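## Task

Lift the carton marked C36 off the bench and set it down on the counter. Every other carton on the bench has to be left exactly where and how it was. The carton must not topple or be left leaning, or the task fails, and it only counts if it rests there by itself once the robot lets go.

## Robot and tools

ROBOT. TidyBot++: a wheeled base (0.54 m long, 0.50 m wide, 0.38 m tall) on four driven casters, carrying one seven-joint arm with a two-finger gripper. The shoulder sits 0.12 m ahead of the base centre and 0.68 m above the floor. Two cameras: base_camera (fixed on the base, 644x364 pixels) and wrist_camera (fisheye on the hand, looking where the hand points, 644x476). The arm starts folded with the hand aimed down, reaching up to 0.08 m beyond the base front. Loose objects may occasionally get a brief shove from outside.

FRAMES. Base frame: origin on the floor below the base centre, x ahead, y to the left, z up. hand_pose is reported in this frame and is the point halfway between the finger pads; its own z runs out along the fingers and its y along the line the pads close on. Odometry frame = the base frame as it was when the scene began. Heading grows to the left, range -3.142 to 3.142. base_tilt is in degrees, positive when leaning forward or right. Odometry counts wheel turns only, so slip looks like travel, and it drifts a few cm and degrees over many moves.

execute_actions. Argument "actions": a list holding one action or none (empty = just report state and images). An action may contain:
- "base": exactly one relative move, measured from where the base last reported itself: {"translate_m": d} straight ahead (+) or back, metres, -2 to 2; {"strafe_m": d} sideways, left +, metres, -2 to 2; {"rotate_rad": d} turn in place, counter-clockwise from above +, radians, -6.3 to 6.3. These are offsets, not poses.
- "joints": absolute targets keyed by name, radians unless noted: joint_1_rad (any angle; + is clockwise from above, opposite to base turning), joint_2_rad -2.249 to 2.249 (shoulder), joint_3_rad (any angle), joint_4_rad -2.579 to 2.579 (elbow), joint_5_rad (any angle), joint_6_rad -2.099 to 2.099 (wrist), joint_7_rad (any angle; with the hand down, + turns it counter-clockwise from above; at 1.57 the fingers open toward the robot's left and right), gripper_pos 0 (open, ~85 mm gap) to 1 (closed). Gap is about 85x(1 - gripper_pos) mm. Unbounded joints go the short way, so turn them in steps under half a turn. Omitted joints or base may keep pushing toward earlier targets.
- "speeds": optional lower top speeds for this action only: translate_m and strafe_m 0.05 to 0.5 m/s, rotate_rad 0.1 to 1.57 rad/s (the maxima are the defaults).
A base move needing over 8.667 s is refused; no action runs beyond 15 s. Unknown keys or values outside range cause refusal with no motion. "cameras": list of base_camera, wrist_camera or all; omitted, null or ["all"] gives both, [] gives none.

ARM GEOMETRY. Upper arm 0.42 m, forearm 0.31 m, hand 0.31 m to the hand point. With joint_1_rad 0, joint_3_rad 3.14, joint_5_rad 0 the arm moves in the base's x-z plane; segment angles from vertical (forward +) are j2, j2-j4, j2-j4-j6, and the hand point lies ahead of and above the shoulder by the sums of length x sin and length x cos of those angles. A downward hand can rise to about 0.94 m above the floor only near the base. Closed fingertips reach ~20 mm past the hand point.

RESULTS. Each result gives joint_positions, hand_pose, base_odometry, base_tilt, motor_effort (percent of max, peak in brackets, noisy), base_status and joint_status, on_its_own (motion not commanded by this call) and a "pictures" line naming the image order. Status words: done; off_target (stopped short, may still push); contact_stop or time_out (target dropped, holds in place). A blocked base can report done though it stopped short. Gripper at 1 reporting done means nothing was caught; off_target means it is holding something. "joint command not followed" plus "cause:" means a self-collision check refused the arm targets (gripper still acts); nothing prevents the arm hitting the base. "ARM HIT" flags a hard hit. A torque fault freezes the arm and gripper for 10 s and skips the rest of the call. MOTOR HOT warns of heat from holding loads; OVER-TEMPERATURE FAULT means the arm sagged, and joints then show limit_stop_at_motor_heat, so resend targets. If a call reports a stop, later tool calls in that same reply are skipped.

ACCURACY. Friction and carried weight leave joints off target (the hand often 1-2 cm off); correct by sending last command + (wanted - read). When holding something, never command a joint to its current reading, or it sinks further. Trust images over hand_pose.

wait: "seconds" 0 to 10; commands nothing, returns state and images. zoom_image: "camera" (base_camera or wrist_camera) and "region" [x0, y0, x1, y1] in pixels of that camera's latest image, at most 504x504. read_manual: "section" "licences" only; no motion. finished_scene: "scene" 1 or 2; ends it for good, reports success and gives the next task.

CAUTIONS. The robot holds its last command while you think. Avoid dropping, sliding or slamming cartons, shoving the others on the bench, and driving the base while the arm is caught on something high (tipping risk). Set the carton down upright, release it and move clear before ending the scene.

Each tool is called after ">>>" as name([rows], argument=value, ...), one row to a line, values as JSON.

## Session

>>> execute_actions(actions=[])

Scene clock: 0.00 s.
base_odometry: x=+0.000 y=+0.000 heading=+0.000 (m, m, rad; odometry frame)
base_tilt: forward=-0.4 right=-1.0 (deg)
base_status: not commanded
joint_positions: joint_1_rad=-0.033 joint_2_rad=-0.377 joint_3_rad=+3.133 joint_4_rad=-2.530 joint_5_rad=+0.003 joint_6_rad=-0.864 joint_7_rad=+1.588 gripper_pos=+0.000
joint_status: not commanded
motor_effort: joint_1_rad=-1 joint_2_rad=-1 joint_3_rad=+1 joint_4_rad=+13 joint_5_rad=+0 joint_6_rad=+0 joint_7_rad=+1 (%)
hand_pose: x=+0.2652 y=+0.0063 z=+0.5912 quat_wxyz=(+0.002, +0.998, +0.030, +0.062) (m; base frame)
pictures: base_camera, wrist_camera
Images, in order (width x height): base_camera 644x364, wrist_camera 644x476.

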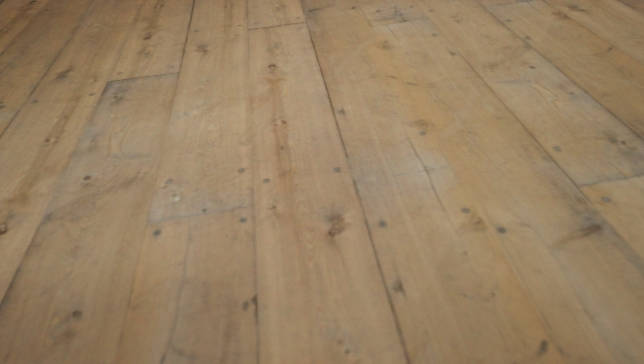

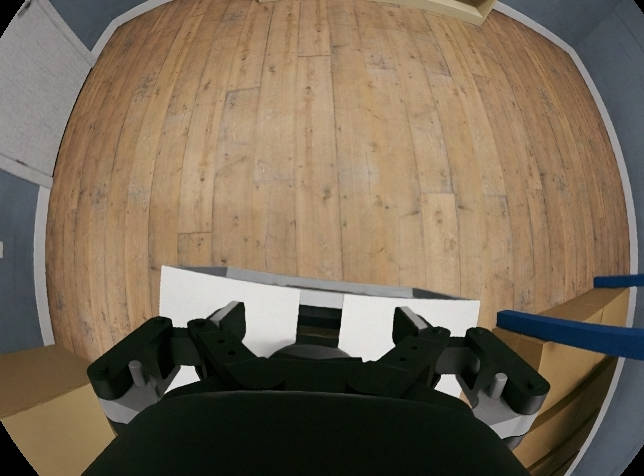

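>>> execute_actions([
  {"joints":{"joint_6_rad":0.3}},
])

>>> execute_actions([
  {"joints":{"joint_1_rad":2.0}},
], cameras=["wrist_camera"])

>>> execute_actions([
  {"joints":{"joint_1_rad":-2.2}},
], cameras=["wrist_camera"])

Scene clock: 8.23 s.
base_odometry: x=+0.000 y=+0.000 heading=+0.000 (m, m, rad; odometry frame)
base_tilt: forward=-0.4 right=-1.1 (deg)
base_status: not commanded
joint_positions: joint_1_rad=-0.033 joint_2_rad=-0.377 joint_3_rad=+3.133 joint_4_rad=-2.530 joint_5_rad=+0.003 joint_6_rad=+0.293 joint_7_rad=+1.588 gripper_pos=+0.000
joint_status: all done
motor_effort: joint_1_rad=-2(0) joint_2_rad=-7(6) joint_3_rad=+1(1) joint_4_rad=+22(22) joint_5_rad=+0(0) joint_6_rad=+9(9) joint_7_rad=-1(0) (%)
hand_pose: x=+0.5244 y=+0.0187 z=+0.8113 quat_wxyz=(-0.005, +0.801, +0.026, +0.598) (m; base frame)
pictures: base_camera, wrist_camera
Images, in order (width x height): base_camera 644x364, wrist_camera 644x476.

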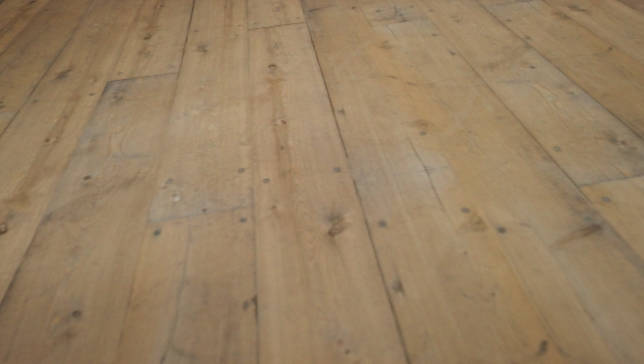

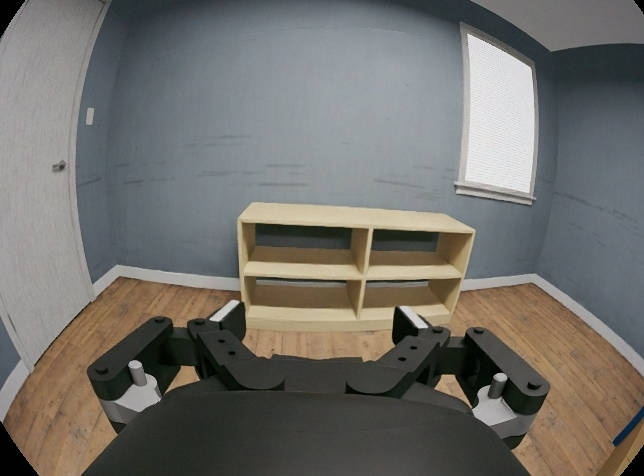

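Scene clock: 11.37 s.
base_odometry: x=+0.000 y=+0.000 heading=+0.000 (m, m, rad; odometry frame)
base_tilt: forward=-0.3 right=-1.1 (deg)
base_status: not commanded
joint_positions: joint_1_rad=+1.976 joint_2_rad=-0.377 joint_3_rad=+3.133 joint_4_rad=-2.530 joint_5_rad=+0.003 joint_6_rad=+0.293 joint_7_rad=+1.588 gripper_pos=+0.000
joint_status: all done
motor_effort: joint_1_rad=+0(1) joint_2_rad=-6(7) joint_3_rad=+0(1) joint_4_rad=+22(21) joint_5_rad=+0(0) joint_6_rad=+9(9) joint_7_rad=+0(1) (%)
hand_pose: x=-0.0363 y=-0.3750 z=+0.8113 quat_wxyz=(+0.502, +0.452, -0.662, +0.325) (m; base frame)
pictures: wrist_camera
Images, in order (width x height): wrist_camera 644x476.

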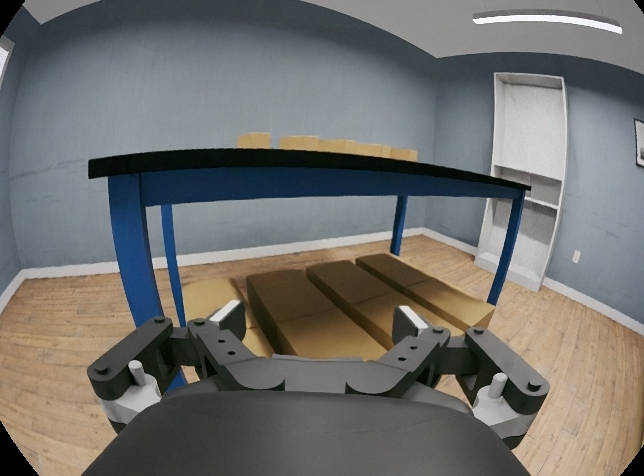

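Scene clock: 14.53 s.
base_odometry: x=+0.000 y=+0.000 heading=+0.000 (m, m, rad; odometry frame)
base_tilt: forward=-0.4 right=-1.1 (deg)
base_status: not commanded
joint_positions: joint_1_rad=+4.060 joint_2_rad=-0.377 joint_3_rad=+3.133 joint_4_rad=-2.530 joint_5_rad=+0.003 joint_6_rad=+0.293 joint_7_rad=+1.588 gripper_pos=+0.000
joint_status: all done
motor_effort: joint_1_rad=+1(0) joint_2_rad=-7(7) joint_3_rad=+1(1) joint_4_rad=+21(22) joint_5_rad=+0(0) joint_6_rad=+9(9) joint_7_rad=+0(1) (%)
hand_pose: x=-0.1317 y=+0.3192 z=+0.8113 quat_wxyz=(+0.534, -0.344, -0.724, -0.269) (m; base frame)
pictures: wrist_camera
Images, in order (width x height): wrist_camera 644x476.

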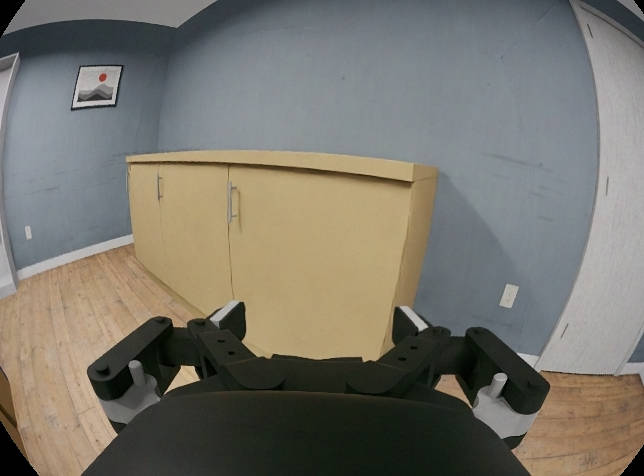

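>>> execute_actions([
  {"joints":{"joint_2_rad":-0.2,"joint_4_rad":-0.8,"joint_6_rad":-1.3}},
], cameras=["wrist_camera"])

>>> execute_actions([
  {"joints":{"joint_1_rad":2.1}},
], cameras=["wrist_camera"])

Scene clock: 24.40 s.
base_odometry: x=+0.000 y=+0.000 heading=+0.000 (m, m, rad; odometry frame)
base_tilt: forward=-0.4 right=-1.0 (deg)
base_status: not commanded
joint_positions: joint_1_rad=+4.060 joint_2_rad=-0.230 joint_3_rad=+3.133 joint_4_rad=-0.823 joint_5_rad=+0.003 joint_6_rad=-1.271 joint_7_rad=+1.588 gripper_pos=+0.000
joint_status: all done
motor_effort: joint_1_rad=-1(1) joint_2_rad=-7(14) joint_3_rad=+0(1) joint_4_rad=+16(25) joint_5_rad=+0(0) joint_6_rad=+9(10) joint_7_rad=+0(1) (%)
hand_pose: x=-0.1143 y=+0.2974 z=+1.2620 quat_wxyz=(+0.532, -0.346, -0.724, -0.269) (m; base frame)
pictures: wrist_camera
Images, in order (width x height): wrist_camera 644x476.

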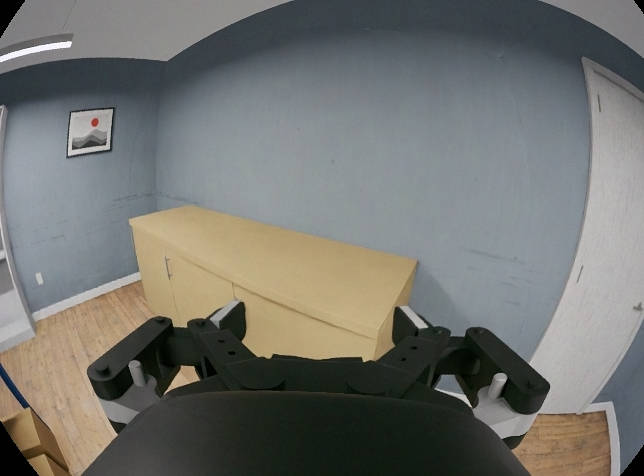

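Scene clock: 27.50 s.
base_odometry: x=+0.000 y=+0.000 heading=+0.000 (m, m, rad; odometry frame)
base_tilt: forward=-0.4 right=-1.0 (deg)
base_status: not commanded
joint_positions: joint_1_rad=+2.124 joint_2_rad=-0.222 joint_3_rad=+3.133 joint_4_rad=-0.823 joint_5_rad=+0.003 joint_6_rad=-1.271 joint_7_rad=+1.588 gripper_pos=+0.000
joint_status: all done
motor_effort: joint_1_rad=+0(0) joint_2_rad=-7(8) joint_3_rad=+0(1) joint_4_rad=+16(17) joint_5_rad=+0(0) joint_6_rad=+9(9) joint_7_rad=+0(1) (%)
hand_pose: x=-0.0779 y=-0.3275 z=+1.2593 quat_wxyz=(+0.520, +0.401, -0.698, +0.285) (m; base frame)
pictures: wrist_camera
Images, in order (width x height): wrist_camera 644x476.

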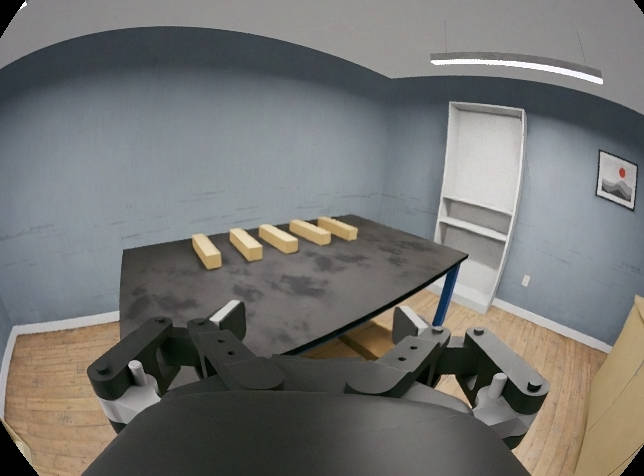

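>>> zoom_image(camera="wrist_camera", region=[170,190,390,290])

Region (170, 190, 390, 290) of wrist_camera's 644x476 image, scaled by 2.291; it fills the top 229 rows of this view, and the rest is white.

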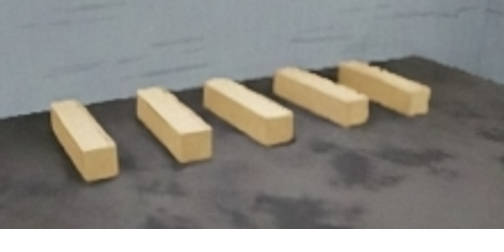

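>>> execute_actions([
  {"base":{"translate_m":1.0},"joints":{"joint_1_rad":2.2}},
])

Scene clock: 46.97 s.
base_odometry: x=+1.000 y=+0.000 heading=+0.000 (m, m, rad; odometry frame)
base_tilt: forward=-0.3 right=-1.1 (deg)
base_status: done
joint_positions: joint_1_rad=+2.183 joint_2_rad=-0.216 joint_3_rad=+3.133 joint_4_rad=-0.823 joint_5_rad=+0.003 joint_6_rad=-1.272 joint_7_rad=+1.588 gripper_pos=+0.000
joint_status: all done
motor_effort: joint_1_rad=+0(1) joint_2_rad=-8(10) joint_3_rad=+1(2) joint_4_rad=+16(18) joint_5_rad=+0(1) joint_6_rad=+9(9) joint_7_rad=+1(1) (%)
hand_pose: x=-0.0987 y=-0.3183 z=+1.2565 quat_wxyz=(+0.526, +0.382, -0.711, +0.268) (m; base frame)
pictures: base_camera, wrist_camera
Images, in order (width x height): base_camera 644x364, wrist_camera 644x476.

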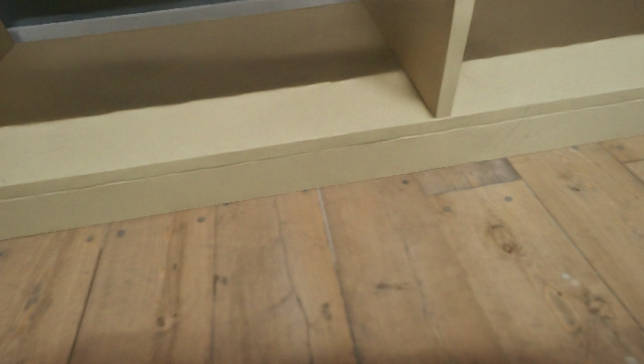

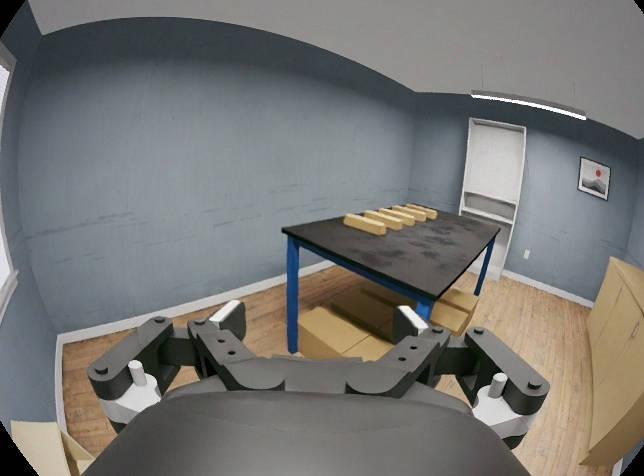

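>>> execute_actions([
  {"base":{"strafe_m":-2.0},"joints":{"joint_1_rad":-2.4}},
])

Scene clock: 66.57 s.
base_odometry: x=+1.001 y=-1.953 heading=+0.020 (m, m, rad; odometry frame)
base_tilt: forward=-0.3 right=-1.0 (deg)
base_status: strafe_m time_out (by the wheels' count: -1.953 of -2.000)
joint_positions: joint_1_rad=+3.863 joint_2_rad=-0.209 joint_3_rad=+3.131 joint_4_rad=-0.815 joint_5_rad=+0.003 joint_6_rad=-1.279 joint_7_rad=+1.588 gripper_pos=+0.000
joint_status: all done
motor_effort: joint_1_rad=+0(5) joint_2_rad=-12(23) joint_3_rad=+2(11) joint_4_rad=+18(20) joint_5_rad=+1(5) joint_6_rad=+9(11) joint_7_rad=+0(0) (%)
hand_pose: x=-0.1759 y=+0.2519 z=+1.2555 quat_wxyz=(+0.548, -0.275, -0.761, -0.212) (m; base frame)
pictures: base_camera, wrist_camera
Images, in order (width x height): base_camera 644x364, wrist_camera 644x476.

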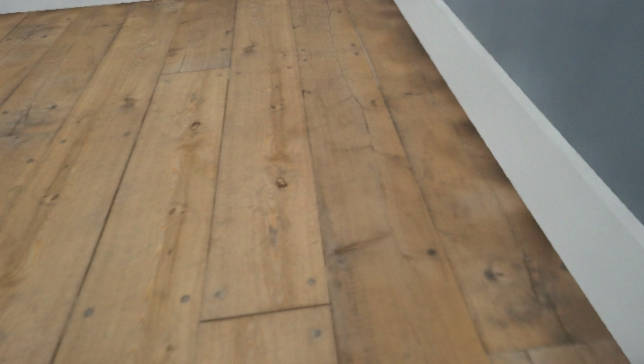

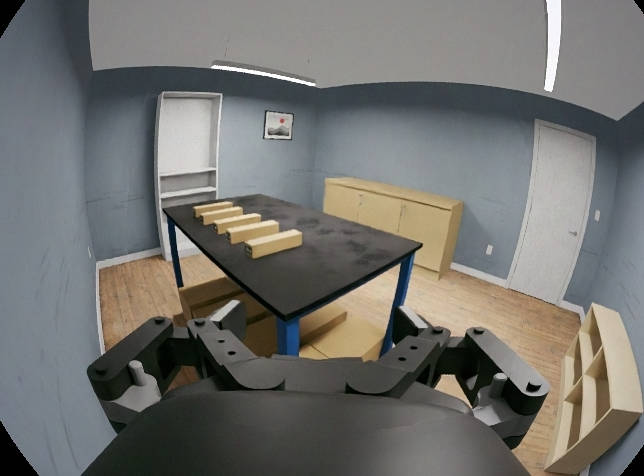

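>>> execute_actions([
  {"base":{"strafe_m":0.08},"joints":{"joint_1_rad":-1.9}},
])

>>> execute_actions([
  {"base":{"translate_m":-0.5}},
])

Scene clock: 72.83 s.
base_odometry: x=+1.000 y=-1.873 heading=+0.020 (m, m, rad; odometry frame)
base_tilt: forward=-0.3 right=-1.1 (deg)
base_status: done
joint_positions: joint_1_rad=+4.359 joint_2_rad=-0.203 joint_3_rad=+3.131 joint_4_rad=-0.815 joint_5_rad=+0.003 joint_6_rad=-1.279 joint_7_rad=+1.588 gripper_pos=+0.000
joint_status: all done
motor_effort: joint_1_rad=+0(0) joint_2_rad=-8(12) joint_3_rad=+1(2) joint_4_rad=+17(18) joint_5_rad=+0(1) joint_6_rad=+9(9) joint_7_rad=+1(0) (%)
hand_pose: x=-0.0217 y=+0.3652 z=+1.2531 quat_wxyz=(+0.478, -0.454, -0.672, -0.338) (m; base frame)
pictures: base_camera, wrist_camera
Images, in order (width x height): base_camera 644x364, wrist_camera 644x476.

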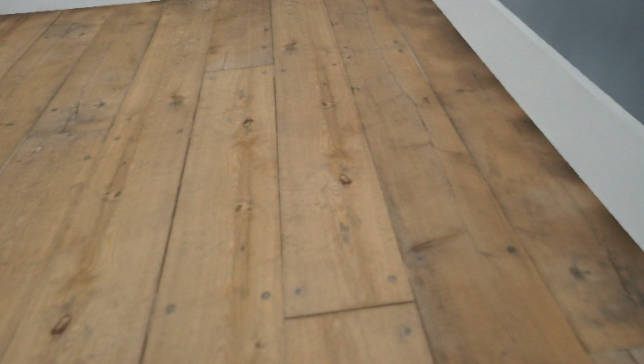

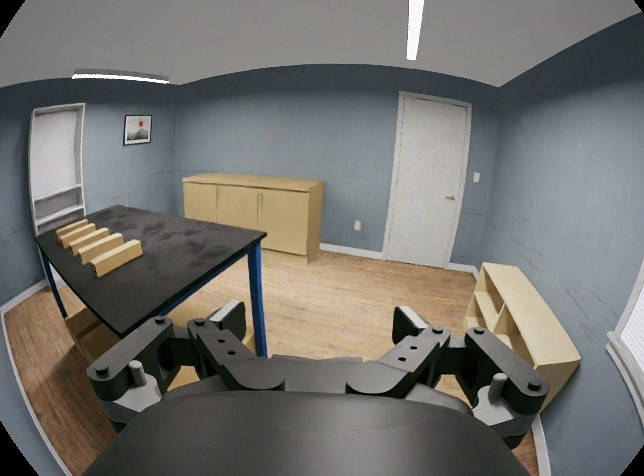

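Scene clock: 75.20 s.
base_odometry: x=+0.500 y=-1.883 heading=+0.019 (m, m, rad; odometry frame)
base_tilt: forward=-0.3 right=-1.1 (deg)
base_status: done
joint_positions: joint_1_rad=+4.360 joint_2_rad=-0.203 joint_3_rad=+3.131 joint_4_rad=-0.815 joint_5_rad=+0.003 joint_6_rad=-1.279 joint_7_rad=+1.588 gripper_pos=+0.000
joint_status: not commanded
motor_effort: joint_1_rad=+0(1) joint_2_rad=-8(11) joint_3_rad=+1(3) joint_4_rad=+16(17) joint_5_rad=+0(1) joint_6_rad=+9(9) joint_7_rad=+0(0) (%)
hand_pose: x=-0.0213 y=+0.3654 z=+1.2531 quat_wxyz=(+0.477, -0.455, -0.671, -0.339) (m; base frame)
pictures: base_camera, wrist_camera
Images, in order (width x height): base_camera 644x364, wrist_camera 644x476.

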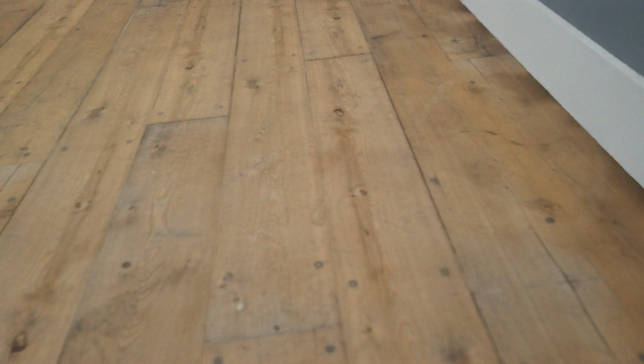

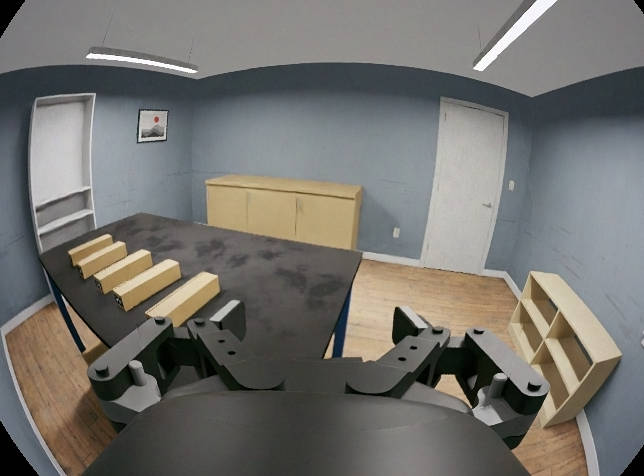

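>>> execute_actions([
  {"base":{"rotate_rad":0.09},"joints":{"joint_1_rad":4.1,"joint_6_rad":-1.6}},
])

>>> execute_actions([
  {"base":{"translate_m":-0.6},"joints":{"joint_1_rad":4.5}},
])

Scene clock: 83.87 s.
base_odometry: x=+0.500 y=-1.883 heading=+0.109 (m, m, rad; odometry frame)
base_tilt: forward=-0.3 right=-1.1 (deg)
base_status: done
joint_positions: joint_1_rad=+4.124 joint_2_rad=-0.203 joint_3_rad=+3.131 joint_4_rad=-0.815 joint_5_rad=+0.003 joint_6_rad=-1.573 joint_7_rad=+1.588 gripper_pos=+0.000
joint_status: all done
motor_effort: joint_1_rad=+0(2) joint_2_rad=-8(10) joint_3_rad=+0(1) joint_4_rad=+16(17) joint_5_rad=+0(1) joint_6_rad=+8(9) joint_7_rad=+1(0) (%)
hand_pose: x=-0.0797 y=+0.2884 z=+1.1717 quat_wxyz=(+0.404, -0.408, -0.789, -0.220) (m; base frame)
pictures: base_camera, wrist_camera
Images, in order (width x height): base_camera 644x364, wrist_camera 644x476.

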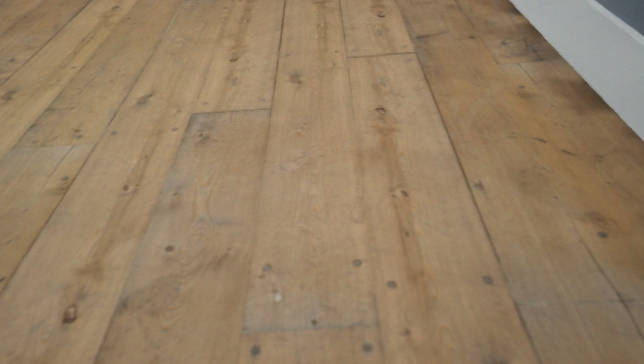

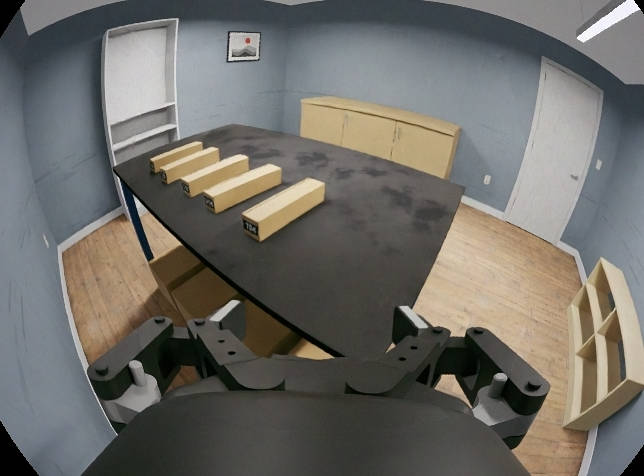

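Scene clock: 86.43 s.
base_odometry: x=-0.097 y=-1.949 heading=+0.110 (m, m, rad; odometry frame)
base_tilt: forward=-0.4 right=-1.0 (deg)
base_status: done
joint_positions: joint_1_rad=+4.476 joint_2_rad=-0.203 joint_3_rad=+3.131 joint_4_rad=-0.815 joint_5_rad=+0.003 joint_6_rad=-1.573 joint_7_rad=+1.588 gripper_pos=+0.000
joint_status: all done
motor_effort: joint_1_rad=+0(0) joint_2_rad=-7(9) joint_3_rad=+0(1) joint_4_rad=+16(16) joint_5_rad=+0(1) joint_6_rad=+8(8) joint_7_rad=+1(1) (%)
hand_pose: x=+0.0320 y=+0.3392 z=+1.1716 quat_wxyz=(+0.359, -0.540, -0.705, -0.288) (m; base frame)
pictures: base_camera, wrist_camera
Images, in order (width x height): base_camera 644x364, wrist_camera 644x476.

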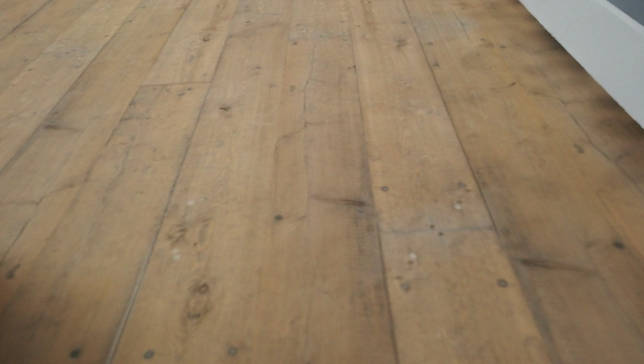

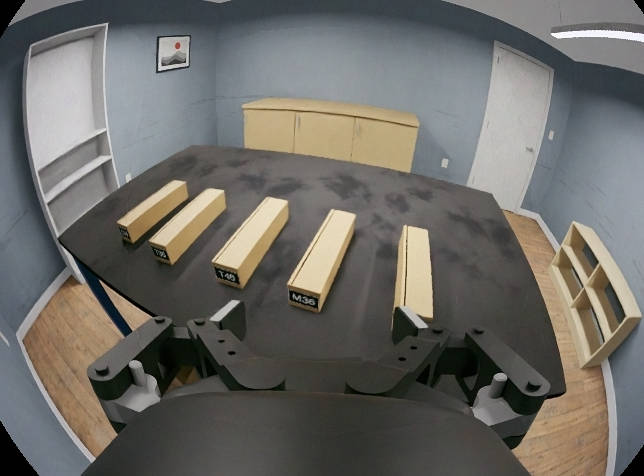

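>>> zoom_image(camera="wrist_camera", region=[100,170,340,320])

Region (100, 170, 340, 320) of wrist_camera's 644x476 image, scaled by 2.100; it fills the top 315 rows of this view, and the rest is white.

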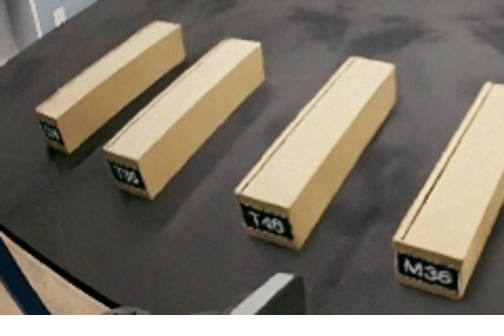

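>>> execute_actions([
  {"base":{"translate_m":-0.7},"joints":{"joint_1_rad":4.71}},
])

Scene clock: 102.47 s.
base_odometry: x=-0.793 y=-2.026 heading=+0.110 (m, m, rad; odometry frame)
base_tilt: forward=-0.4 right=-1.0 (deg)
base_status: done
joint_positions: joint_1_rad=+4.688 joint_2_rad=-0.203 joint_3_rad=+3.131 joint_4_rad=-0.815 joint_5_rad=+0.003 joint_6_rad=-1.573 joint_7_rad=+1.588 gripper_pos=+0.000
joint_status: all done
motor_effort: joint_1_rad=-1(1) joint_2_rad=-7(8) joint_3_rad=+0(2) joint_4_rad=+15(16) joint_5_rad=+0(1) joint_6_rad=+8(8) joint_7_rad=+0(0) (%)
hand_pose: x=+0.1052 y=+0.3499 z=+1.1716 quat_wxyz=(+0.327, -0.611, -0.644, -0.324) (m; base frame)
pictures: base_camera, wrist_camera
Images, in order (width x height): base_camera 644x364, wrist_camera 644x476.

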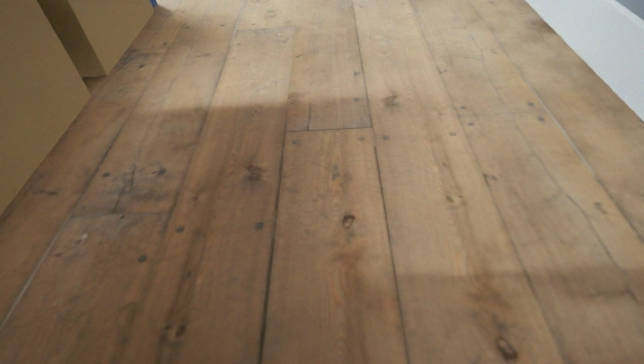

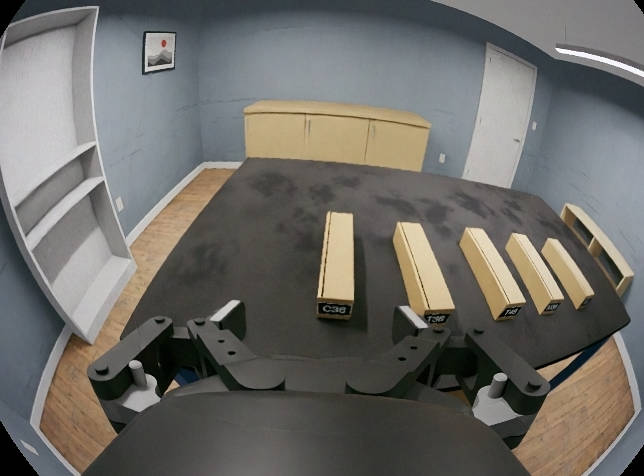

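>>> execute_actions([
  {"base":{"strafe_m":0.12},"joints":{"joint_1_rad":4.735,"joint_2_rad":0.167,"joint_3_rad":3.15,"joint_4_rad":-0.75,"joint_6_rad":-1.79,"joint_7_rad":1.555}},
])

Scene clock: 128.03 s.
base_odometry: x=-0.806 y=-1.907 heading=+0.110 (m, m, rad; odometry frame)
base_tilt: forward=-0.3 right=-1.1 (deg)
base_status: done
joint_positions: joint_1_rad=+4.709 joint_2_rad=+0.177 joint_3_rad=+3.131 joint_4_rad=-0.774 joint_5_rad=+0.003 joint_6_rad=-1.760 joint_7_rad=+1.588 gripper_pos=+0.000
joint_status: all done
motor_effort: joint_1_rad=+0(0) joint_2_rad=-25(33) joint_3_rad=+0(0) joint_4_rad=+18(21) joint_5_rad=+0(0) joint_6_rad=+4(9) joint_7_rad=+0(1) (%)
hand_pose: x=+0.1126 y=+0.4597 z=+0.9957 quat_wxyz=(+0.150, -0.680, -0.701, -0.152) (m; base frame)
pictures: base_camera, wrist_camera
Images, in order (width x height): base_camera 644x364, wrist_camera 644x476.

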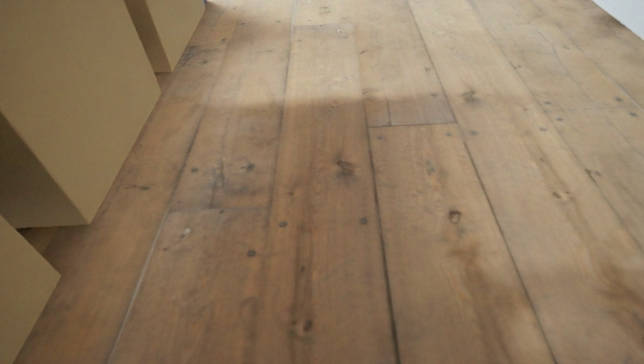

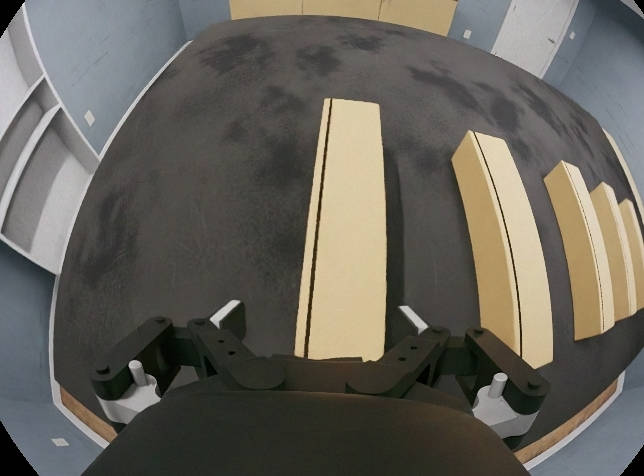

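>>> execute_actions([
  {"base":{"translate_m":0.015},"joints":{"joint_2_rad":0.46,"joint_4_rad":-0.42,"joint_6_rad":-1.87}},
])

Scene clock: 138.60 s.
base_odometry: x=-0.791 y=-1.905 heading=+0.111 (m, m, rad; odometry frame)
base_tilt: forward=-0.3 right=-1.1 (deg)
base_status: done
joint_positions: joint_1_rad=+4.717 joint_2_rad=+0.455 joint_3_rad=+3.134 joint_4_rad=-0.447 joint_5_rad=+0.003 joint_6_rad=-1.839 joint_7_rad=+1.588 gripper_pos=+0.000
joint_status: all done
motor_effort: joint_1_rad=-1(1) joint_2_rad=-34(38) joint_3_rad=+0(1) joint_4_rad=+17(19) joint_5_rad=+0(1) joint_6_rad=+4(5) joint_7_rad=+0(1) (%)
hand_pose: x=+0.1181 y=+0.5527 z=+0.9681 quat_wxyz=(+0.140, -0.687, -0.699, -0.141) (m; base frame)
pictures: base_camera, wrist_camera
Images, in order (width x height): base_camera 644x364, wrist_camera 644x476.

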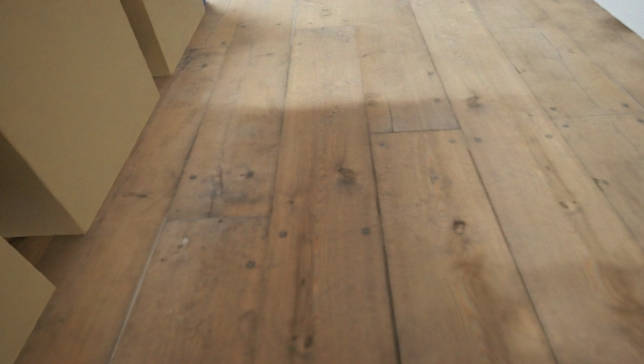

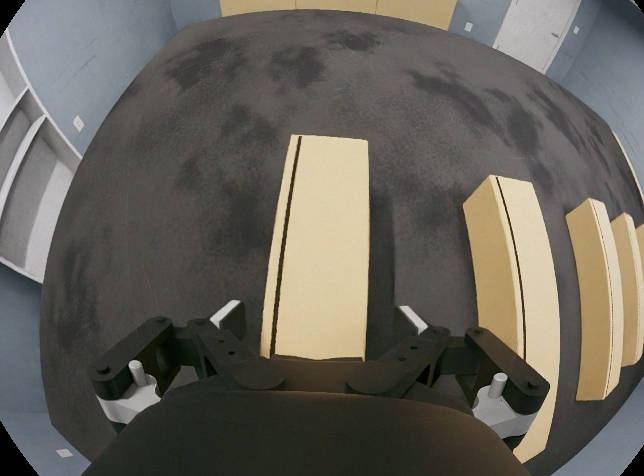

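>>> execute_actions([
  {"joints":{"joint_2_rad":0.385,"joint_4_rad":-0.70,"joint_6_rad":-1.66}},
])

Scene clock: 143.93 s.
base_odometry: x=-0.791 y=-1.905 heading=+0.111 (m, m, rad; odometry frame)
base_tilt: forward=-0.3 right=-1.1 (deg)
base_status: not commanded
joint_positions: joint_1_rad=+4.717 joint_2_rad=+0.413 joint_3_rad=+3.134 joint_4_rad=-0.676 joint_5_rad=+0.003 joint_6_rad=-1.689 joint_7_rad=+1.588 gripper_pos=+0.000
joint_status: all done
motor_effort: joint_1_rad=+0(1) joint_2_rad=-34(35) joint_3_rad=+0(0) joint_4_rad=+19(19) joint_5_rad=+0(0) joint_6_rad=+4(4) joint_7_rad=+0(0) (%)
hand_pose: x=+0.1179 y=+0.5581 z=+0.9222 quat_wxyz=(+0.127, -0.689, -0.702, -0.129) (m; base frame)
pictures: base_camera, wrist_camera
Images, in order (width x height): base_camera 644x364, wrist_camera 644x476.

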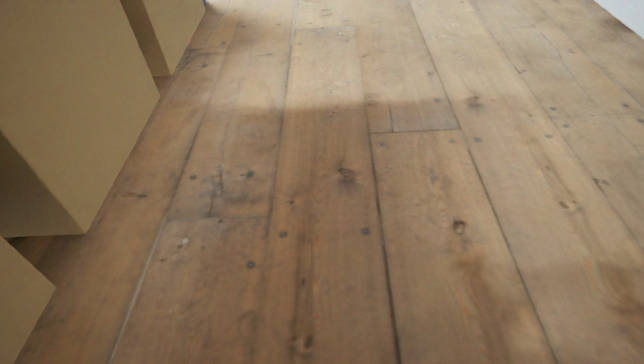

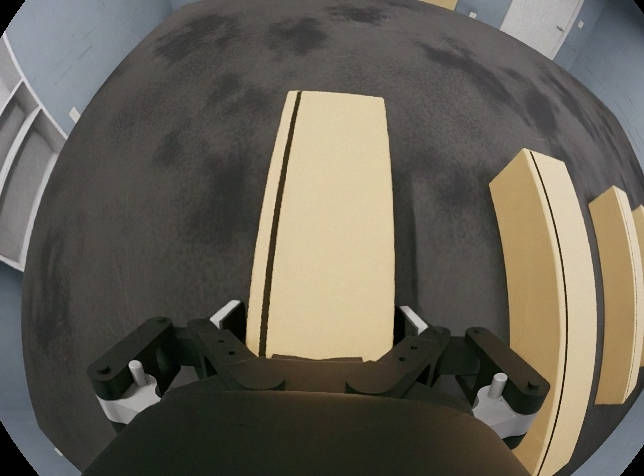

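>>> execute_actions([
  {"joints":{"gripper_pos":1}},
], cameras=["wrist_camera"])

Scene clock: 151.03 s.
base_odometry: x=-0.791 y=-1.905 heading=+0.111 (m, m, rad; odometry frame)
base_tilt: forward=-0.3 right=-1.1 (deg)
base_status: not commanded
joint_positions: joint_1_rad=+4.717 joint_2_rad=+0.391 joint_3_rad=+3.134 joint_4_rad=-0.683 joint_5_rad=+0.003 joint_6_rad=-1.680 joint_7_rad=+1.588 gripper_pos=+0.344
joint_status: gripper_pos off_target (ended at +0.344, target +1.000)
motor_effort: joint_1_rad=-1(2) joint_2_rad=-33(35) joint_3_rad=+0(1) joint_4_rad=+18(19) joint_5_rad=+0(1) joint_6_rad=+4(4) joint_7_rad=+0(1) (%)
hand_pose: x=+0.1179 y=+0.5543 z=+0.9327 quat_wxyz=(+0.135, -0.687, -0.700, -0.137) (m; base frame)
pictures: wrist_camera
Images, in order (width x height): wrist_camera 644x476.

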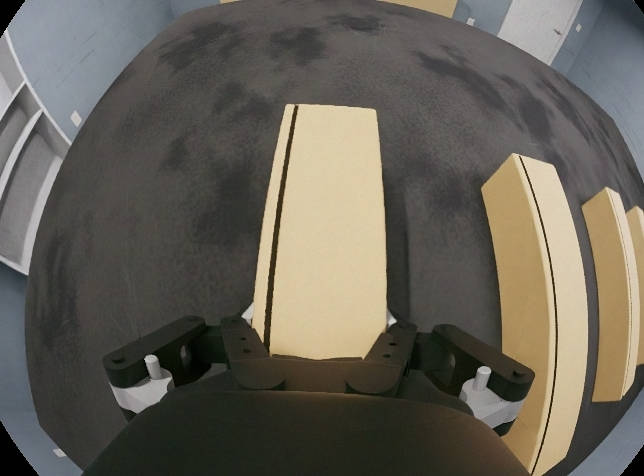

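>>> execute_actions([
  {"joints":{"joint_2_rad":0.13,"joint_4_rad":-0.55,"joint_6_rad":-2.06}},
])

Scene clock: 158.40 s.
base_odometry: x=-0.791 y=-1.905 heading=+0.111 (m, m, rad; odometry frame)
base_tilt: forward=-0.3 right=-1.1 (deg)
base_status: not commanded
joint_positions: joint_1_rad=+4.717 joint_2_rad=+0.122 joint_3_rad=+3.134 joint_4_rad=-0.565 joint_5_rad=+0.003 joint_6_rad=-2.039 joint_7_rad=+1.588 gripper_pos=+0.344
joint_status: all done
motor_effort: joint_1_rad=+0(0) joint_2_rad=-20(38) joint_3_rad=+0(1) joint_4_rad=+15(20) joint_5_rad=+0(0) joint_6_rad=+4(5) joint_7_rad=-1(0) (%)
hand_pose: x=+0.1177 y=+0.3762 z=+1.0577 quat_wxyz=(+0.144, -0.686, -0.698, -0.147) (m; base frame)
pictures: base_camera, wrist_camera
Images, in order (width x height): base_camera 644x364, wrist_camera 644x476.

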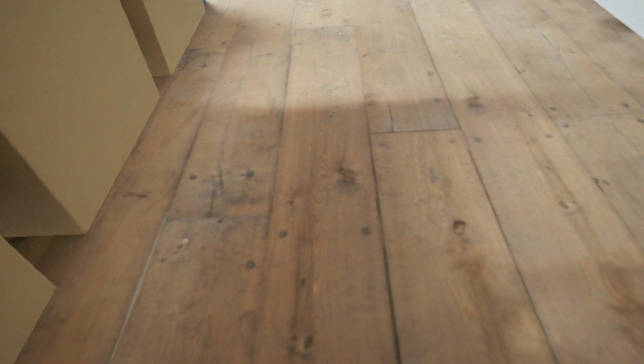

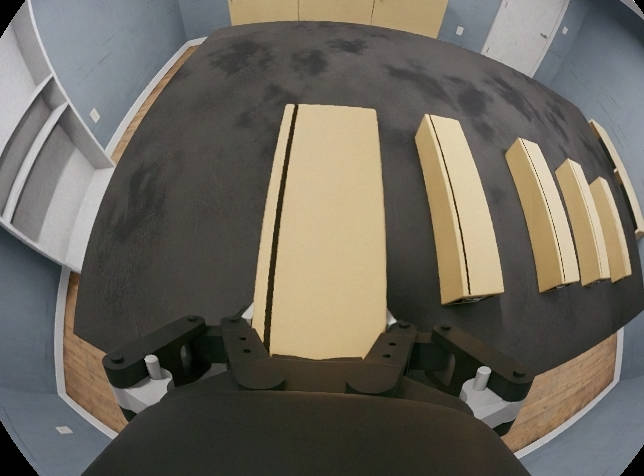

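>>> execute_actions([
  {"base":{"strafe_m":-0.1}},
], cameras=[])

>>> execute_actions([
  {"base":{"translate_m":1.75}},
])

Scene clock: 166.83 s.
base_odometry: x=-0.780 y=-2.004 heading=+0.111 (m, m, rad; odometry frame)
base_tilt: forward=-0.3 right=-1.0 (deg)
base_status: done
joint_positions: joint_1_rad=+4.717 joint_2_rad=+0.121 joint_3_rad=+3.134 joint_4_rad=-0.565 joint_5_rad=+0.003 joint_6_rad=-2.039 joint_7_rad=+1.588 gripper_pos=+0.344
joint_status: not commanded
motor_effort: joint_1_rad=-1(1) joint_2_rad=-19(24) joint_3_rad=+0(1) joint_4_rad=+15(16) joint_5_rad=+0(0) joint_6_rad=+4(5) joint_7_rad=+0(1) (%)
hand_pose: x=+0.1177 y=+0.3757 z=+1.0582 quat_wxyz=(+0.145, -0.685, -0.698, -0.148) (m; base frame)
pictures: none
No camera images: the call's "cameras" was empty. Leave "cameras" out to get every camera's image.

Scene clock: 171.70 s.
base_odometry: x=+0.959 y=-1.812 heading=+0.111 (m, m, rad; odometry frame)
base_tilt: forward=-0.3 right=-1.1 (deg)
base_status: done
joint_positions: joint_1_rad=+4.718 joint_2_rad=+0.121 joint_3_rad=+3.134 joint_4_rad=-0.565 joint_5_rad=+0.003 joint_6_rad=-2.039 joint_7_rad=+1.588 gripper_pos=+0.344
joint_status: not commanded
motor_effort: joint_1_rad=+0(2) joint_2_rad=-19(20) joint_3_rad=+0(2) joint_4_rad=+15(15) joint_5_rad=+0(1) joint_6_rad=+4(4) joint_7_rad=+1(1) (%)
hand_pose: x=+0.1183 y=+0.3758 z=+1.0582 quat_wxyz=(+0.145, -0.686, -0.697, -0.148) (m; base frame)
pictures: base_camera, wrist_camera
Images, in order (width x height): base_camera 644x364, wrist_camera 644x476.

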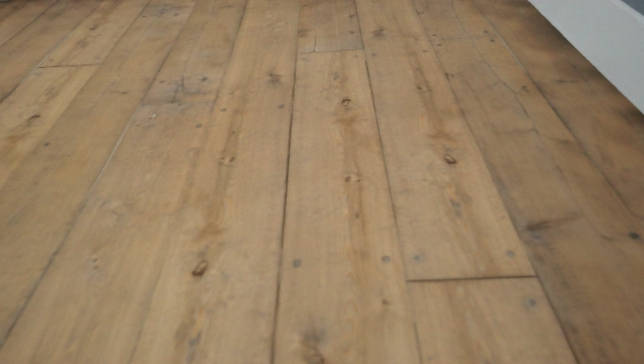

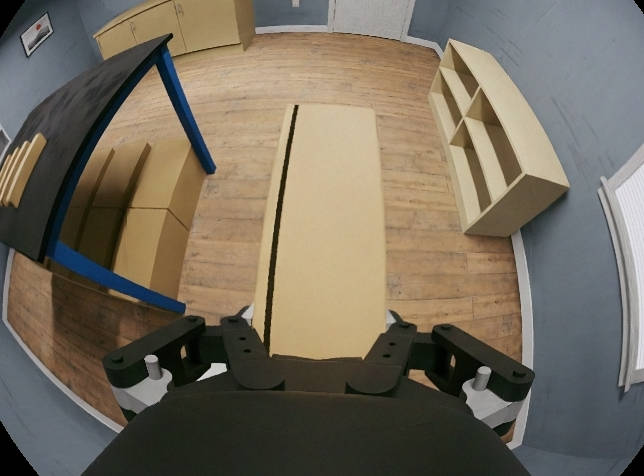

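>>> execute_actions([
  {"base":{"translate_m":0.08}},
], cameras=[])

>>> execute_actions([
  {"base":{"strafe_m":1.7}},
])

Scene clock: 181.53 s.
base_odometry: x=+1.039 y=-1.803 heading=+0.111 (m, m, rad; odometry frame)
base_tilt: forward=-0.3 right=-1.0 (deg)
base_status: done
joint_positions: joint_1_rad=+4.721 joint_2_rad=+0.121 joint_3_rad=+3.136 joint_4_rad=-0.565 joint_5_rad=+0.003 joint_6_rad=-2.039 joint_7_rad=+1.588 gripper_pos=+0.344
joint_status: not commanded
motor_effort: joint_1_rad=+1(2) joint_2_rad=-19(20) joint_3_rad=+0(2) joint_4_rad=+15(15) joint_5_rad=+0(1) joint_6_rad=+4(4) joint_7_rad=+1(0) (%)
hand_pose: x=+0.1202 y=+0.3758 z=+1.0582 quat_wxyz=(+0.144, -0.688, -0.696, -0.149) (m; base frame)
pictures: none
No camera images: the call's "cameras" was empty. Leave "cameras" out to get every camera's image.

Scene clock: 186.30 s.
base_odometry: x=+0.853 y=-0.113 heading=+0.110 (m, m, rad; odometry frame)
base_tilt: forward=-0.3 right=-1.0 (deg)
base_status: done
joint_positions: joint_1_rad=+4.721 joint_2_rad=+0.127 joint_3_rad=+3.136 joint_4_rad=-0.565 joint_5_rad=+0.003 joint_6_rad=-2.039 joint_7_rad=+1.588 gripper_pos=+0.344
joint_status: not commanded
motor_effort: joint_1_rad=-1(1) joint_2_rad=-20(23) joint_3_rad=+0(0) joint_4_rad=+14(16) joint_5_rad=+0(0) joint_6_rad=+4(5) joint_7_rad=+0(0) (%)
hand_pose: x=+0.1202 y=+0.3779 z=+1.0560 quat_wxyz=(+0.142, -0.688, -0.696, -0.146) (m; base frame)
pictures: base_camera, wrist_camera
Images, in order (width x height): base_camera 644x364, wrist_camera 644x476.

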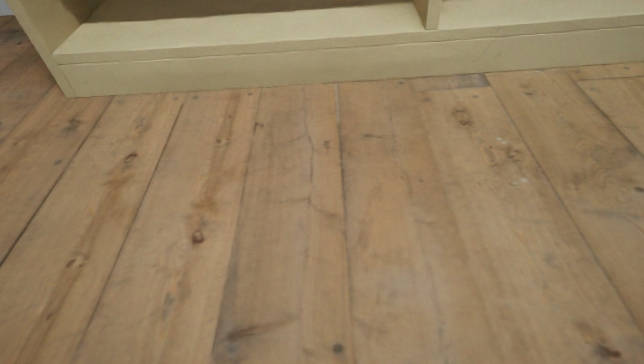

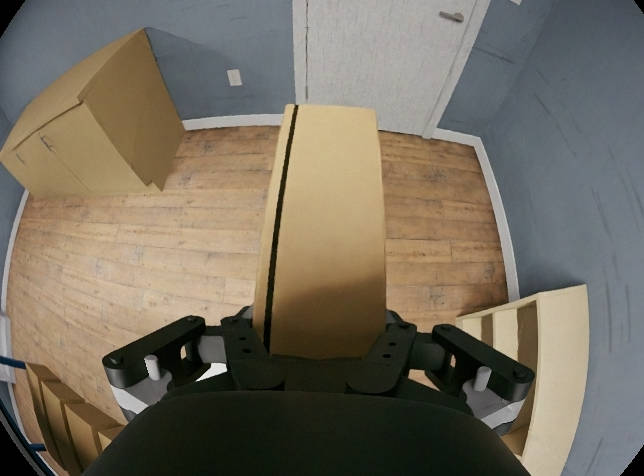

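>>> execute_actions([
  {"base":{"strafe_m":0.68}},
], cameras=[])

>>> execute_actions([
  {"base":{"translate_m":-1.5}},
])

Scene clock: 197.97 s.
base_odometry: x=+0.778 y=+0.563 heading=+0.110 (m, m, rad; odometry frame)
base_tilt: forward=-0.3 right=-1.0 (deg)
base_status: done
joint_positions: joint_1_rad=+4.721 joint_2_rad=+0.130 joint_3_rad=+3.136 joint_4_rad=-0.565 joint_5_rad=+0.003 joint_6_rad=-2.039 joint_7_rad=+1.588 gripper_pos=+0.344
joint_status: not commanded
motor_effort: joint_1_rad=+0(1) joint_2_rad=-20(24) joint_3_rad=+0(0) joint_4_rad=+15(16) joint_5_rad=+0(0) joint_6_rad=+4(5) joint_7_rad=+1(0) (%)
hand_pose: x=+0.1202 y=+0.3790 z=+1.0549 quat_wxyz=(+0.141, -0.689, -0.696, -0.145) (m; base frame)
pictures: none
No camera images: the call's "cameras" was empty. Leave "cameras" out to get every camera's image.

Scene clock: 202.33 s.
base_odometry: x=-0.713 y=+0.399 heading=+0.110 (m, m, rad; odometry frame)
base_tilt: forward=-0.4 right=-1.1 (deg)
base_status: done
joint_positions: joint_1_rad=+4.721 joint_2_rad=+0.130 joint_3_rad=+3.137 joint_4_rad=-0.565 joint_5_rad=+0.003 joint_6_rad=-2.039 joint_7_rad=+1.588 gripper_pos=+0.344
joint_status: not commanded
motor_effort: joint_1_rad=+0(2) joint_2_rad=-20(21) joint_3_rad=+0(1) joint_4_rad=+15(15) joint_5_rad=+0(1) joint_6_rad=+4(4) joint_7_rad=+0(0) (%)
hand_pose: x=+0.1203 y=+0.3790 z=+1.0549 quat_wxyz=(+0.141, -0.689, -0.696, -0.145) (m; base frame)
pictures: base_camera, wrist_camera
Images, in order (width x height): base_camera 644x364, wrist_camera 644x476.

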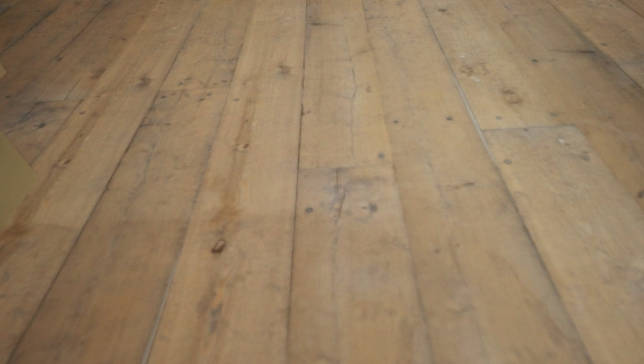

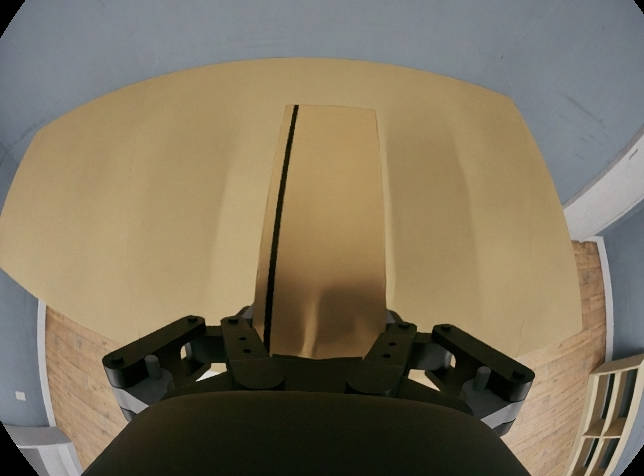

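>>> execute_actions([
  {"joints":{"joint_2_rad":0.45,"joint_4_rad":-0.42,"joint_6_rad":-1.86}},
])

Scene clock: 210.57 s.
base_odometry: x=-0.713 y=+0.399 heading=+0.110 (m, m, rad; odometry frame)
base_tilt: forward=-0.4 right=-1.1 (deg)
base_status: not commanded
joint_positions: joint_1_rad=+4.721 joint_2_rad=+0.460 joint_3_rad=+3.137 joint_4_rad=-0.448 joint_5_rad=+0.003 joint_6_rad=-1.888 joint_7_rad=+1.588 gripper_pos=+0.344
joint_status: all done
motor_effort: joint_1_rad=+0(1) joint_2_rad=-35(40) joint_3_rad=+0(0) joint_4_rad=+17(19) joint_5_rad=+0(0) joint_6_rad=+3(5) joint_7_rad=+0(0) (%)
hand_pose: x=+0.1217 y=+0.5399 z=+0.9595 quat_wxyz=(+0.120, -0.693, -0.700, -0.123) (m; base frame)
pictures: base_camera, wrist_camera
Images, in order (width x height): base_camera 644x364, wrist_camera 644x476.

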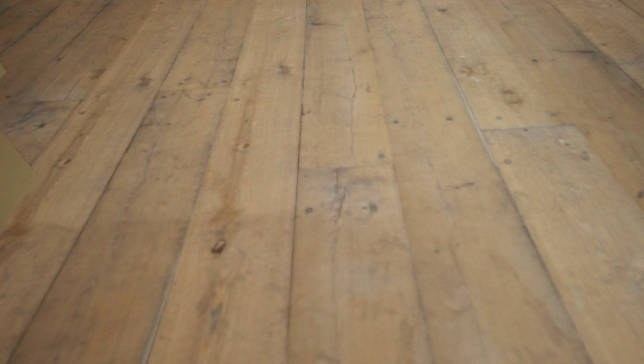

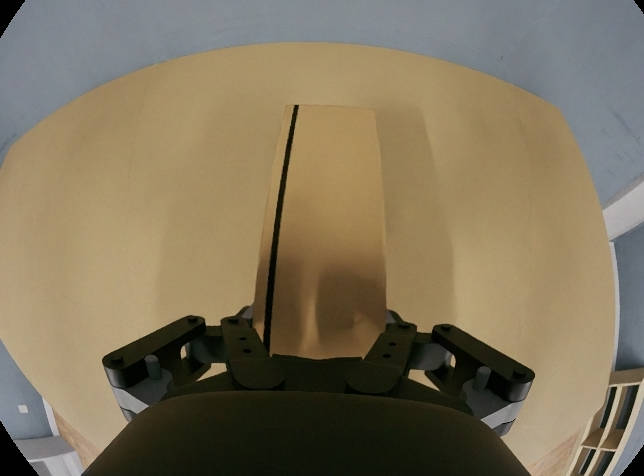

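>>> execute_actions([
  {"joints":{"joint_2_rad":0.41,"joint_4_rad":-0.62,"joint_6_rad":-1.72}},
])

Scene clock: 216.17 s.
base_odometry: x=-0.713 y=+0.399 heading=+0.110 (m, m, rad; odometry frame)
base_tilt: forward=-0.4 right=-1.1 (deg)
base_status: not commanded
joint_positions: joint_1_rad=+4.721 joint_2_rad=+0.438 joint_3_rad=+3.137 joint_4_rad=-0.594 joint_5_rad=+0.003 joint_6_rad=-1.746 joint_7_rad=+1.588 gripper_pos=+0.344
joint_status: all done
motor_effort: joint_1_rad=+0(0) joint_2_rad=-35(37) joint_3_rad=+0(0) joint_4_rad=+19(19) joint_5_rad=+0(0) joint_6_rad=+4(4) joint_7_rad=+0(1) (%)
hand_pose: x=+0.1217 y=+0.5588 z=+0.9333 quat_wxyz=(+0.126, -0.692, -0.699, -0.129) (m; base frame)
pictures: base_camera, wrist_camera
Images, in order (width x height): base_camera 644x364, wrist_camera 644x476.

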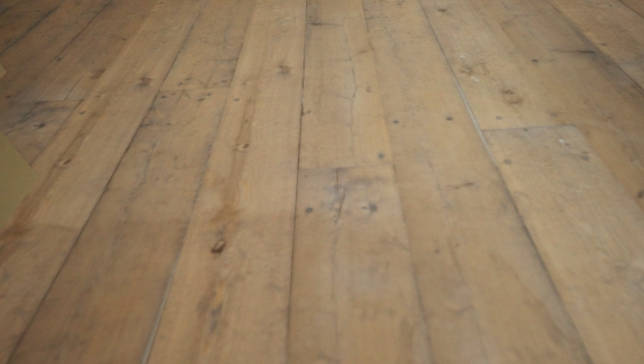

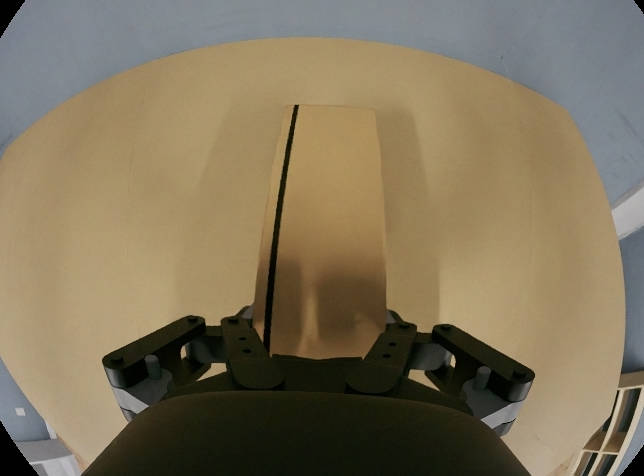

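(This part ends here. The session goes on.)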